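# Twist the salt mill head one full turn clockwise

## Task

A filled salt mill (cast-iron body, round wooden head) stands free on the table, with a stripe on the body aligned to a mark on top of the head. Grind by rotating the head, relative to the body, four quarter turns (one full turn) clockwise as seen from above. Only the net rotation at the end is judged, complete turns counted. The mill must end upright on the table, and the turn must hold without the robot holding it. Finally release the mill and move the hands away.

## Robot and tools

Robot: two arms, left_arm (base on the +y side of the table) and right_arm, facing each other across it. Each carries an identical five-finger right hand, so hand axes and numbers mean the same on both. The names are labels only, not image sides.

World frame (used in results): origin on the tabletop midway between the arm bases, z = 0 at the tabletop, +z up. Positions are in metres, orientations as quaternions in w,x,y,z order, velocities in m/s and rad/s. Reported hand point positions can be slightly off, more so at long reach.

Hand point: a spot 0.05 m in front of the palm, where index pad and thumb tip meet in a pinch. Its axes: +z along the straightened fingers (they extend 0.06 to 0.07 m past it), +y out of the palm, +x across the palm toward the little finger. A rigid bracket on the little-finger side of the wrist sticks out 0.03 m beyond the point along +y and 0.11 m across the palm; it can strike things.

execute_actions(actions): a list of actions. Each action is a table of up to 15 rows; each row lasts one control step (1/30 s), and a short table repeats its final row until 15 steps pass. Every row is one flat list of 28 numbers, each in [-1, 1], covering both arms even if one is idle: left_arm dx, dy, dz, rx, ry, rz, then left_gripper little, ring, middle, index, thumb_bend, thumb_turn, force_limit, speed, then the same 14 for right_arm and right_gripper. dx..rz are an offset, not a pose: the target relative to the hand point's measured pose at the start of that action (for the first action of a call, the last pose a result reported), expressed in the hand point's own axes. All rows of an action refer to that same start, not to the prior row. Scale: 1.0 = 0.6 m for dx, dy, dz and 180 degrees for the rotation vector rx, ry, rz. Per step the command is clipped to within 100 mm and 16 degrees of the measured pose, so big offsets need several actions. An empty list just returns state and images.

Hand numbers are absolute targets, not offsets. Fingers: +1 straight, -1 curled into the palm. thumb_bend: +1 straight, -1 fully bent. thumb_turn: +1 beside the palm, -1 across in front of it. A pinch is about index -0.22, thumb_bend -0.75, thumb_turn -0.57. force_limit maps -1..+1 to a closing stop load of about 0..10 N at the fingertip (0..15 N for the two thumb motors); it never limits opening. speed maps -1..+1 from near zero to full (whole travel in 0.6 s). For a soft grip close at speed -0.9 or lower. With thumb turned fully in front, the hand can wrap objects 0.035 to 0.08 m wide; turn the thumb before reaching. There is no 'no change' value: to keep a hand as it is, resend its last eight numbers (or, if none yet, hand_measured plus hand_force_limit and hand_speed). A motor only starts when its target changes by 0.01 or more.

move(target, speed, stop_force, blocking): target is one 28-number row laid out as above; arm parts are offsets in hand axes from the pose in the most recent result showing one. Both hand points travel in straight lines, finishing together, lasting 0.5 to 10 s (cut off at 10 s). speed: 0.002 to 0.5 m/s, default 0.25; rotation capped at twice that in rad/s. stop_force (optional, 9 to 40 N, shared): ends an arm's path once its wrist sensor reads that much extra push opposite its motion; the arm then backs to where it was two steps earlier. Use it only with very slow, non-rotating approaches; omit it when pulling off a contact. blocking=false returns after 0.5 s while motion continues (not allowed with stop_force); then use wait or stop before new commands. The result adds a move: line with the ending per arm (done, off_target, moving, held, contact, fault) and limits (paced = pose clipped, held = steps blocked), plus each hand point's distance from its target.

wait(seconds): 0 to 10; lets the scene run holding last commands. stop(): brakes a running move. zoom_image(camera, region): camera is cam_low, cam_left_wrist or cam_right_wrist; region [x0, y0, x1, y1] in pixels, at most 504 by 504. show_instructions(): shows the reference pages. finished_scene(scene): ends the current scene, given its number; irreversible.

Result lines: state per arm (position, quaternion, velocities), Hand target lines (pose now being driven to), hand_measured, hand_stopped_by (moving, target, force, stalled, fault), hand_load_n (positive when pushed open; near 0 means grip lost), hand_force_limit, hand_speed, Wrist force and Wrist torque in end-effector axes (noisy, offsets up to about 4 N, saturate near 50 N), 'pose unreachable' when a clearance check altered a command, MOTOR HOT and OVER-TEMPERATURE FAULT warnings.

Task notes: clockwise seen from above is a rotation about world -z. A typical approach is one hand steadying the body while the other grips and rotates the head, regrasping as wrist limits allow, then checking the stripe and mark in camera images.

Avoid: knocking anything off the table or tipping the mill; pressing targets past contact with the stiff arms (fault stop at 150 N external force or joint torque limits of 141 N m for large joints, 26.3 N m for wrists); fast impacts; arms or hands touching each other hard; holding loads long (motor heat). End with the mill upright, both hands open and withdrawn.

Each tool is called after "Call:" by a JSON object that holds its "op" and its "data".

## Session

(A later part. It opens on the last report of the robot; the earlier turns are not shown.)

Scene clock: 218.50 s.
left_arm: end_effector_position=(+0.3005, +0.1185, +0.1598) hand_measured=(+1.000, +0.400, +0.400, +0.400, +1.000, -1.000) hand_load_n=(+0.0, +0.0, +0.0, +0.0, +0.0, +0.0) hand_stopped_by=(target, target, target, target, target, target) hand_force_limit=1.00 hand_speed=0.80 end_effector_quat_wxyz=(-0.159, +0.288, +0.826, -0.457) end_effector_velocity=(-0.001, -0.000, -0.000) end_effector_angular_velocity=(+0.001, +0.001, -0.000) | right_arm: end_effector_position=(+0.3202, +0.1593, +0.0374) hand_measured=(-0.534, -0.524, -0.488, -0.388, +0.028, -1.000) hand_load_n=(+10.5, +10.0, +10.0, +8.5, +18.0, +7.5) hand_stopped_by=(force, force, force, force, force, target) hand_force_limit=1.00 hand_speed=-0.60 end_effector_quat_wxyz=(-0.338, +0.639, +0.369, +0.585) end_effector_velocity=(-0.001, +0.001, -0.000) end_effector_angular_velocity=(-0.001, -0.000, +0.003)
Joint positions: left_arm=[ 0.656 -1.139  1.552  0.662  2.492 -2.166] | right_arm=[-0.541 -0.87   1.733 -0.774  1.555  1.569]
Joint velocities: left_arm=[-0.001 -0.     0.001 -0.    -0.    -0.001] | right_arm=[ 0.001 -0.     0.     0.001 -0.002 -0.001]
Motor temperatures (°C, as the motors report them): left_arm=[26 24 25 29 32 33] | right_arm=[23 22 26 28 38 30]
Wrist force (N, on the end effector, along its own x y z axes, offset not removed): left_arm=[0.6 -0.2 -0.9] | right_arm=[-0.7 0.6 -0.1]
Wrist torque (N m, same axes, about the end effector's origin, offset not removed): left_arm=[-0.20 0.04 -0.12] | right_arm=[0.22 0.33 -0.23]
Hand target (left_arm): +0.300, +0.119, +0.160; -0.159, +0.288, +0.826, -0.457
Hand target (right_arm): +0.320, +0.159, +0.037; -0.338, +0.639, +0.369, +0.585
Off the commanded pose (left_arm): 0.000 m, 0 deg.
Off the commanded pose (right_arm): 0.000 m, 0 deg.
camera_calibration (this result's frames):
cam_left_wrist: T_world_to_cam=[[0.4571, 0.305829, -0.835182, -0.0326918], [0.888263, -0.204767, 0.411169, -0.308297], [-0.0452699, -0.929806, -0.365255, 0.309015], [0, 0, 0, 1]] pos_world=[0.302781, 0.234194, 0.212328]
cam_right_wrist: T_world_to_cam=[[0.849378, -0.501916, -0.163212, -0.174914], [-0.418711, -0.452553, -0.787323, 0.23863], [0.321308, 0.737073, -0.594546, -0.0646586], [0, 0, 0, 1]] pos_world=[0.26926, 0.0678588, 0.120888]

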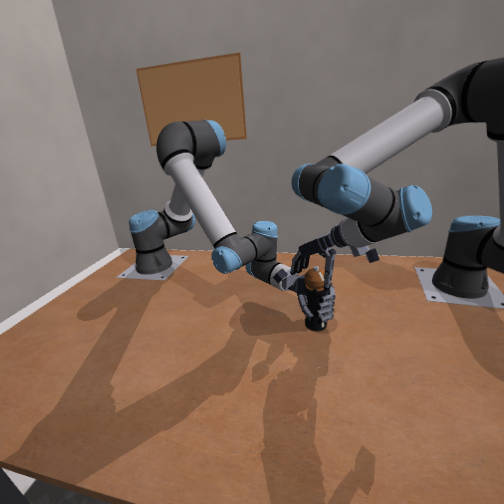

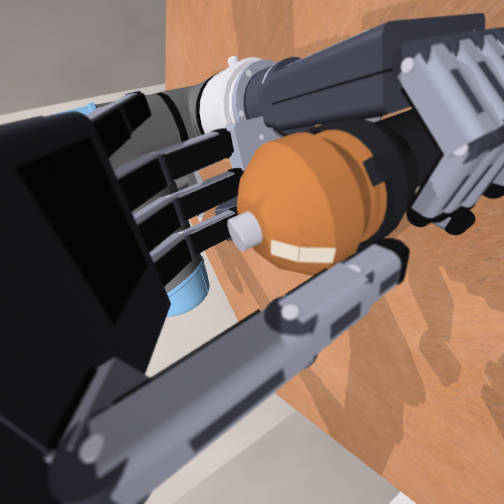

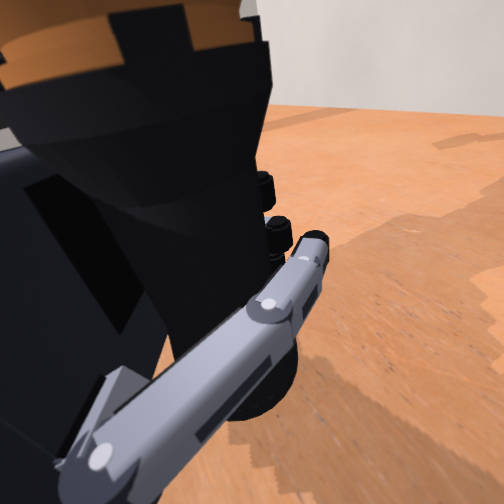

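The line is aligned with the stripe, so I'm releasing the mill.

Call:
{"op": "move", "data": {"target": [0,-0.11,-0.09,0,-0.14,-0.09,1,0.4,0.4,0.4,1,-1,1,0.8,0,0,0,0,0,0,1,1,1,1,1,-1,1,-0.4], "speed": 0.2}}

Call:
{"op": "move", "data": {"target": [0,-0.05,-0.3,0,0,0,1,0.4,0.4,0.4,1,-1,1,0.8,0.03,-0.03,-0.3,0,0,0,1,1,1,1,1,-1,1,-0.4], "speed": 0.2}}

Call:
{"op": "move", "data": {"target": [0,0,0,0,0,0,1,0.4,0.4,0.4,1,-1,1,0.8,0.15,0.05,-0.2,0,0,0,1,1,1,1,1,-1,1,-0.4], "speed": 0.35}}

Call:
{"op": "zoom_image", "data": {"camera": "cam_low", "region": [280,255,360,335]}}

Scene clock: 232.10 s.
left_arm: end_effector_position=(+0.3070, +0.1272, +0.2442) hand_measured=(+1.000, +0.400, +0.400, +0.400, +1.000, -1.000) hand_load_n=(+0.0, +0.0, +0.0, +0.0, +0.0, +0.0) hand_stopped_by=(target, target, target, target, target, target) hand_force_limit=1.00 hand_speed=0.80 end_effector_quat_wxyz=(+0.038, -0.064, -0.873, +0.482) end_effector_velocity=(+0.000, +0.000, +0.002) end_effector_angular_velocity=(+0.001, -0.003, +0.012) | right_arm: end_effector_position=(+0.3202, +0.1593, +0.0374) hand_measured=(+1.000, +1.000, +1.000, +1.000, +1.000, -1.000) hand_load_n=(+0.0, +0.0, +0.0, +0.0, +0.0, +0.0) hand_stopped_by=(target, target, target, target, target, target) hand_force_limit=1.00 hand_speed=-0.40 end_effector_quat_wxyz=(-0.338, +0.639, +0.369, +0.585) end_effector_velocity=(+0.000, -0.000, +0.000) end_effector_angular_velocity=(-0.000, -0.000, -0.000)
Joint positions: left_arm=[ 0.507 -1.481  1.679  0.439  2.035 -2.826] | right_arm=[-0.541 -0.87   1.733 -0.774  1.555  1.569]
Joint velocities: left_arm=[-0.007 -0.006  0.001  0.    -0.017 -0.01 ] | right_arm=[-0.    -0.     0.     0.001  0.    -0.   ]
Motor temperatures (°C, as the motors report them): left_arm=[26 24 25 29 32 33] | right_arm=[23 22 26 28 38 30]
Wrist force (N, on the end effector, along its own x y z axes, offset not removed): left_arm=[2.3 1.0 -1.4] | right_arm=[-2.1 -0.7 -0.9]
Wrist torque (N m, same axes, about the end effector's origin, offset not removed): left_arm=[0.03 -0.35 0.11] | right_arm=[0.17 0.27 -0.22]
Hand target (left_arm): +0.307, +0.127, +0.244; -0.037, +0.064, +0.873, -0.482
Hand target (right_arm): +0.320, +0.159, +0.037; -0.338, +0.639, +0.369, +0.585
Off the commanded pose (left_arm): 0.000 m, 0 deg.
Off the commanded pose (right_arm): 0.000 m, 0 deg.
move: done
camera_calibration (this result's frames):
cam_left_wrist: T_world_to_cam=[[0.23941, 0.49371, -0.836022, 0.0753436], [0.874274, 0.264887, 0.406792, -0.401379], [0.422288, -0.828303, -0.368221, 0.192427], [0, 0, 0, 1]] pos_world=[0.251618, 0.22851, 0.297123]
cam_right_wrist: T_world_to_cam=[[0.849377, -0.501917, -0.163212, -0.174914], [-0.418712, -0.452553, -0.787323, 0.23863], [0.321308, 0.737073, -0.594546, -0.0646586], [0, 0, 0, 1]] pos_world=[0.26926, 0.0678586, 0.120888]

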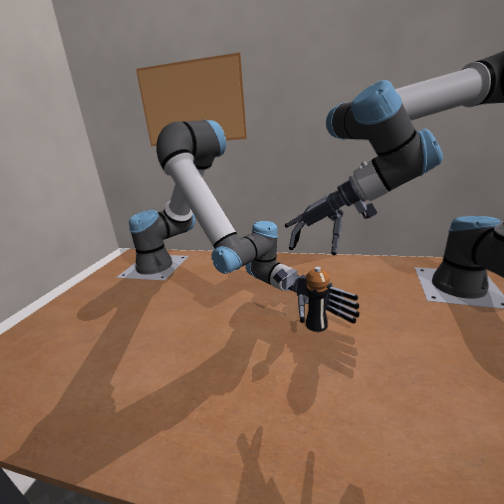

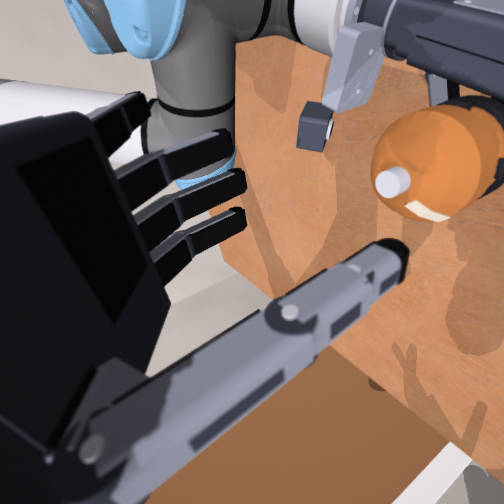

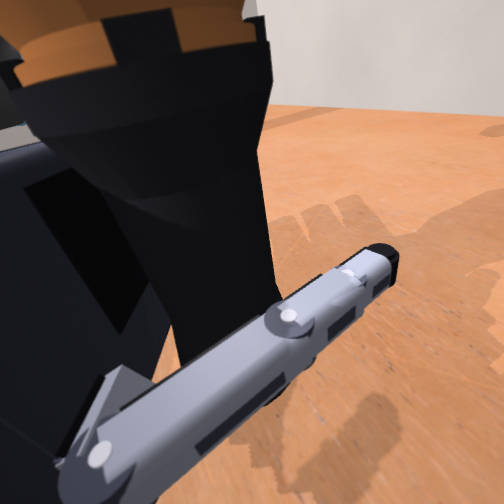

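Scene clock: 233.67 s.
left_arm: end_effector_position=(+0.3278, +0.2621, +0.3650) hand_measured=(+1.000, +0.400, +0.400, +0.400, +1.000, -1.000) hand_load_n=(+0.0, +0.0, +0.0, +0.0, +0.0, +0.0) hand_stopped_by=(target, target, target, target, target, target) hand_force_limit=1.00 hand_speed=0.80 end_effector_quat_wxyz=(+0.038, -0.064, -0.873, +0.482) end_effector_velocity=(+0.000, +0.001, +0.001) end_effector_angular_velocity=(+0.001, +0.001, -0.001) | right_arm: end_effector_position=(+0.2162, +0.0143, +0.0711) hand_measured=(+1.000, +1.000, +1.000, +1.000, +1.000, -1.000) hand_load_n=(+0.0, +0.0, +0.0, +0.0, +0.0, +0.0) hand_stopped_by=(target, target, target, target, target, target) hand_force_limit=1.00 hand_speed=-0.40 end_effector_quat_wxyz=(-0.338, +0.639, +0.369, +0.585) end_effector_velocity=(-0.001, -0.002, +0.001) end_effector_angular_velocity=(-0.000, -0.000, -0.001)
Joint positions: left_arm=[ 0.774 -1.641  1.549  0.838  2.241 -2.626] | right_arm=[-0.498 -1.2    2.226 -0.937  1.597  1.572]
Joint velocities: left_arm=[ 0.004  0.001 -0.003  0.006  0.004  0.005] | right_arm=[ 0.    -0.005  0.005  0.     0.001 -0.   ]
Motor temperatures (°C, as the motors report them): left_arm=[26 24 25 29 32 33] | right_arm=[23 22 26 28 38 30]
Wrist force (N, on the end effector, along its own x y z axes, offset not removed): left_arm=[2.6 -0.9 -2.6] | right_arm=[-1.0 -0.8 -0.3]
Wrist torque (N m, same axes, about the end effector's origin, offset not removed): left_arm=[-0.12 -0.12 0.04] | right_arm=[-0.06 0.19 -0.04]
Hand target (left_arm): +0.328, +0.262, +0.365; -0.038, +0.064, +0.873, -0.482
Hand target (right_arm): +0.216, +0.014, +0.071; -0.338, +0.639, +0.369, +0.585
Off the commanded pose (left_arm): 0.000 m, 0 deg.
Off the commanded pose (right_arm): 0.000 m, 0 deg.
move: done
camera_calibration (this result's frames):
cam_left_wrist: T_world_to_cam=[[0.238794, 0.493478, -0.836336, 0.105138], [0.874545, 0.265055, 0.406099, -0.504331], [0.422075, -0.828387, -0.368275, 0.339978], [0, 0, 0, 1]] pos_world=[0.272457, 0.363426, 0.417944]
cam_right_wrist: T_world_to_cam=[[0.849377, -0.501944, -0.16313, -0.153856], [-0.41867, -0.452584, -0.787327, 0.156025], [0.321364, 0.737035, -0.594563, 0.0956549], [0, 0, 0, 1]] pos_world=[0.165265, -0.0771136, 0.154617]

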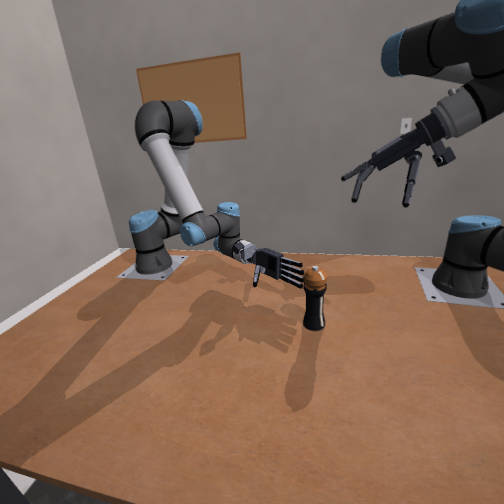

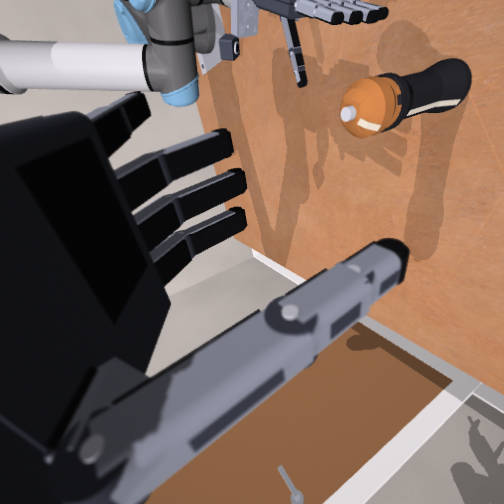

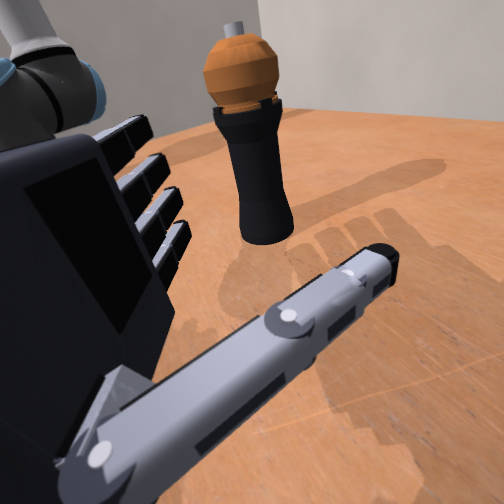

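Scene clock: 234.90 s.
left_arm: end_effector_position=(+0.3278, +0.2620, +0.3650) hand_measured=(+1.000, +0.400, +0.400, +0.400, +1.000, -1.000) hand_load_n=(+0.0, +0.0, +0.0, +0.0, +0.0, +0.0) hand_stopped_by=(target, target, target, target, target, target) hand_force_limit=1.00 hand_speed=0.80 end_effector_quat_wxyz=(+0.038, -0.064, -0.873, +0.482) end_effector_velocity=(-0.000, +0.000, -0.000) end_effector_angular_velocity=(+0.001, +0.001, +0.001) | right_arm: end_effector_position=(+0.1867, -0.0972, +0.1710) hand_measured=(+1.000, +1.000, +1.000, +1.000, +1.000, -1.000) hand_load_n=(+0.0, +0.0, +0.0, +0.0, +0.0, +0.0) hand_stopped_by=(target, target, target, target, target, target) hand_force_limit=1.00 hand_speed=-0.40 end_effector_quat_wxyz=(-0.338, +0.639, +0.369, +0.585) end_effector_velocity=(-0.000, -0.002, +0.001) end_effector_angular_velocity=(-0.003, +0.004, +0.001)
Joint positions: left_arm=[ 0.774 -1.641  1.549  0.838  2.241 -2.626] | right_arm=[-0.616 -1.718  2.443 -0.636  1.481  1.562]
Joint velocities: left_arm=[ 0.     0.     0.     0.    -0.    -0.001] | right_arm=[-0.007 -0.013  0.001  0.016 -0.008  0.001]
Motor temperatures (°C, as the motors report them): left_arm=[26 24 25 29 32 33] | right_arm=[23 22 26 28 38 30]
Wrist force (N, on the end effector, along its own x y z axes, offset not removed): left_arm=[0.0 0.3 -0.7] | right_arm=[-1.8 -0.3 -0.8]
Wrist torque (N m, same axes, about the end effector's origin, offset not removed): left_arm=[-0.17 -0.02 -0.03] | right_arm=[0.08 0.29 -0.15]
Hand target (left_arm): +0.328, +0.262, +0.365; -0.038, +0.064, +0.873, -0.482
Hand target (right_arm): +0.187, -0.097, +0.171; -0.338, +0.639, +0.369, +0.585
Off the commanded pose (left_arm): 0.000 m, 0 deg.
Off the commanded pose (right_arm): 0.001 m, 0 deg.
move: done
camera_calibration (this result's frames):
cam_left_wrist: T_world_to_cam=[[0.238776, 0.493501, -0.836327, 0.105124], [0.874554, 0.265043, 0.406087, -0.504323], [0.422067, -0.828377, -0.368308, 0.339975], [0, 0, 0, 1]] pos_world=[0.272465, 0.363416, 0.417933]
cam_right_wrist: T_world_to_cam=[[0.849238, -0.502137, -0.163259, -0.168421], [-0.41879, -0.452256, -0.787451, 0.171917], [0.321573, 0.737105, -0.594363, 0.24658], [0, 0, 0, 1]] pos_world=[0.135733, -0.188575, 0.254438]

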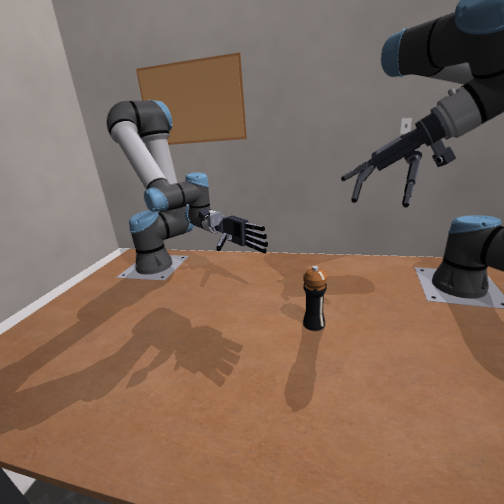

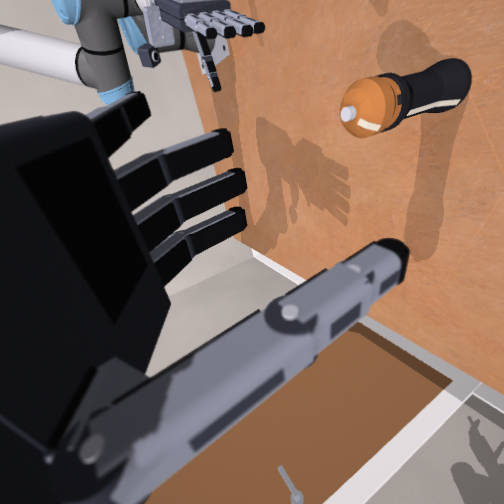

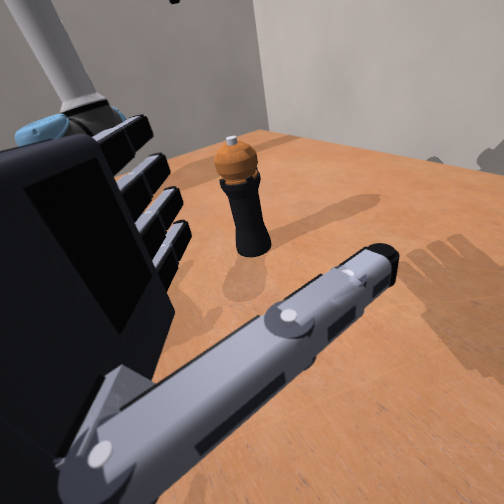

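Region (280, 255, 360, 335) of cam_low's 504x504 image, scaled by 6.300, with more detail than that image has.

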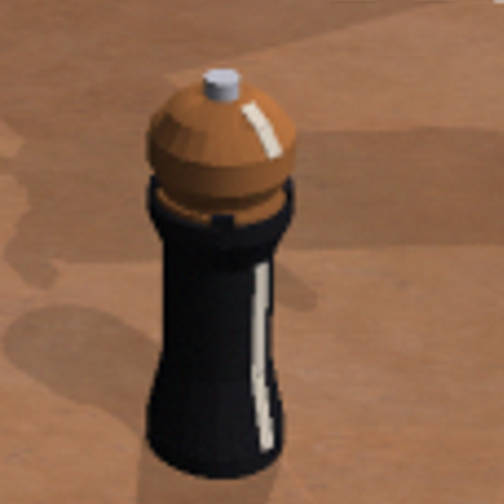

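Call:
{"op": "finished_scene", "data": {"scene": 2}}

The scene is finished: the task was done.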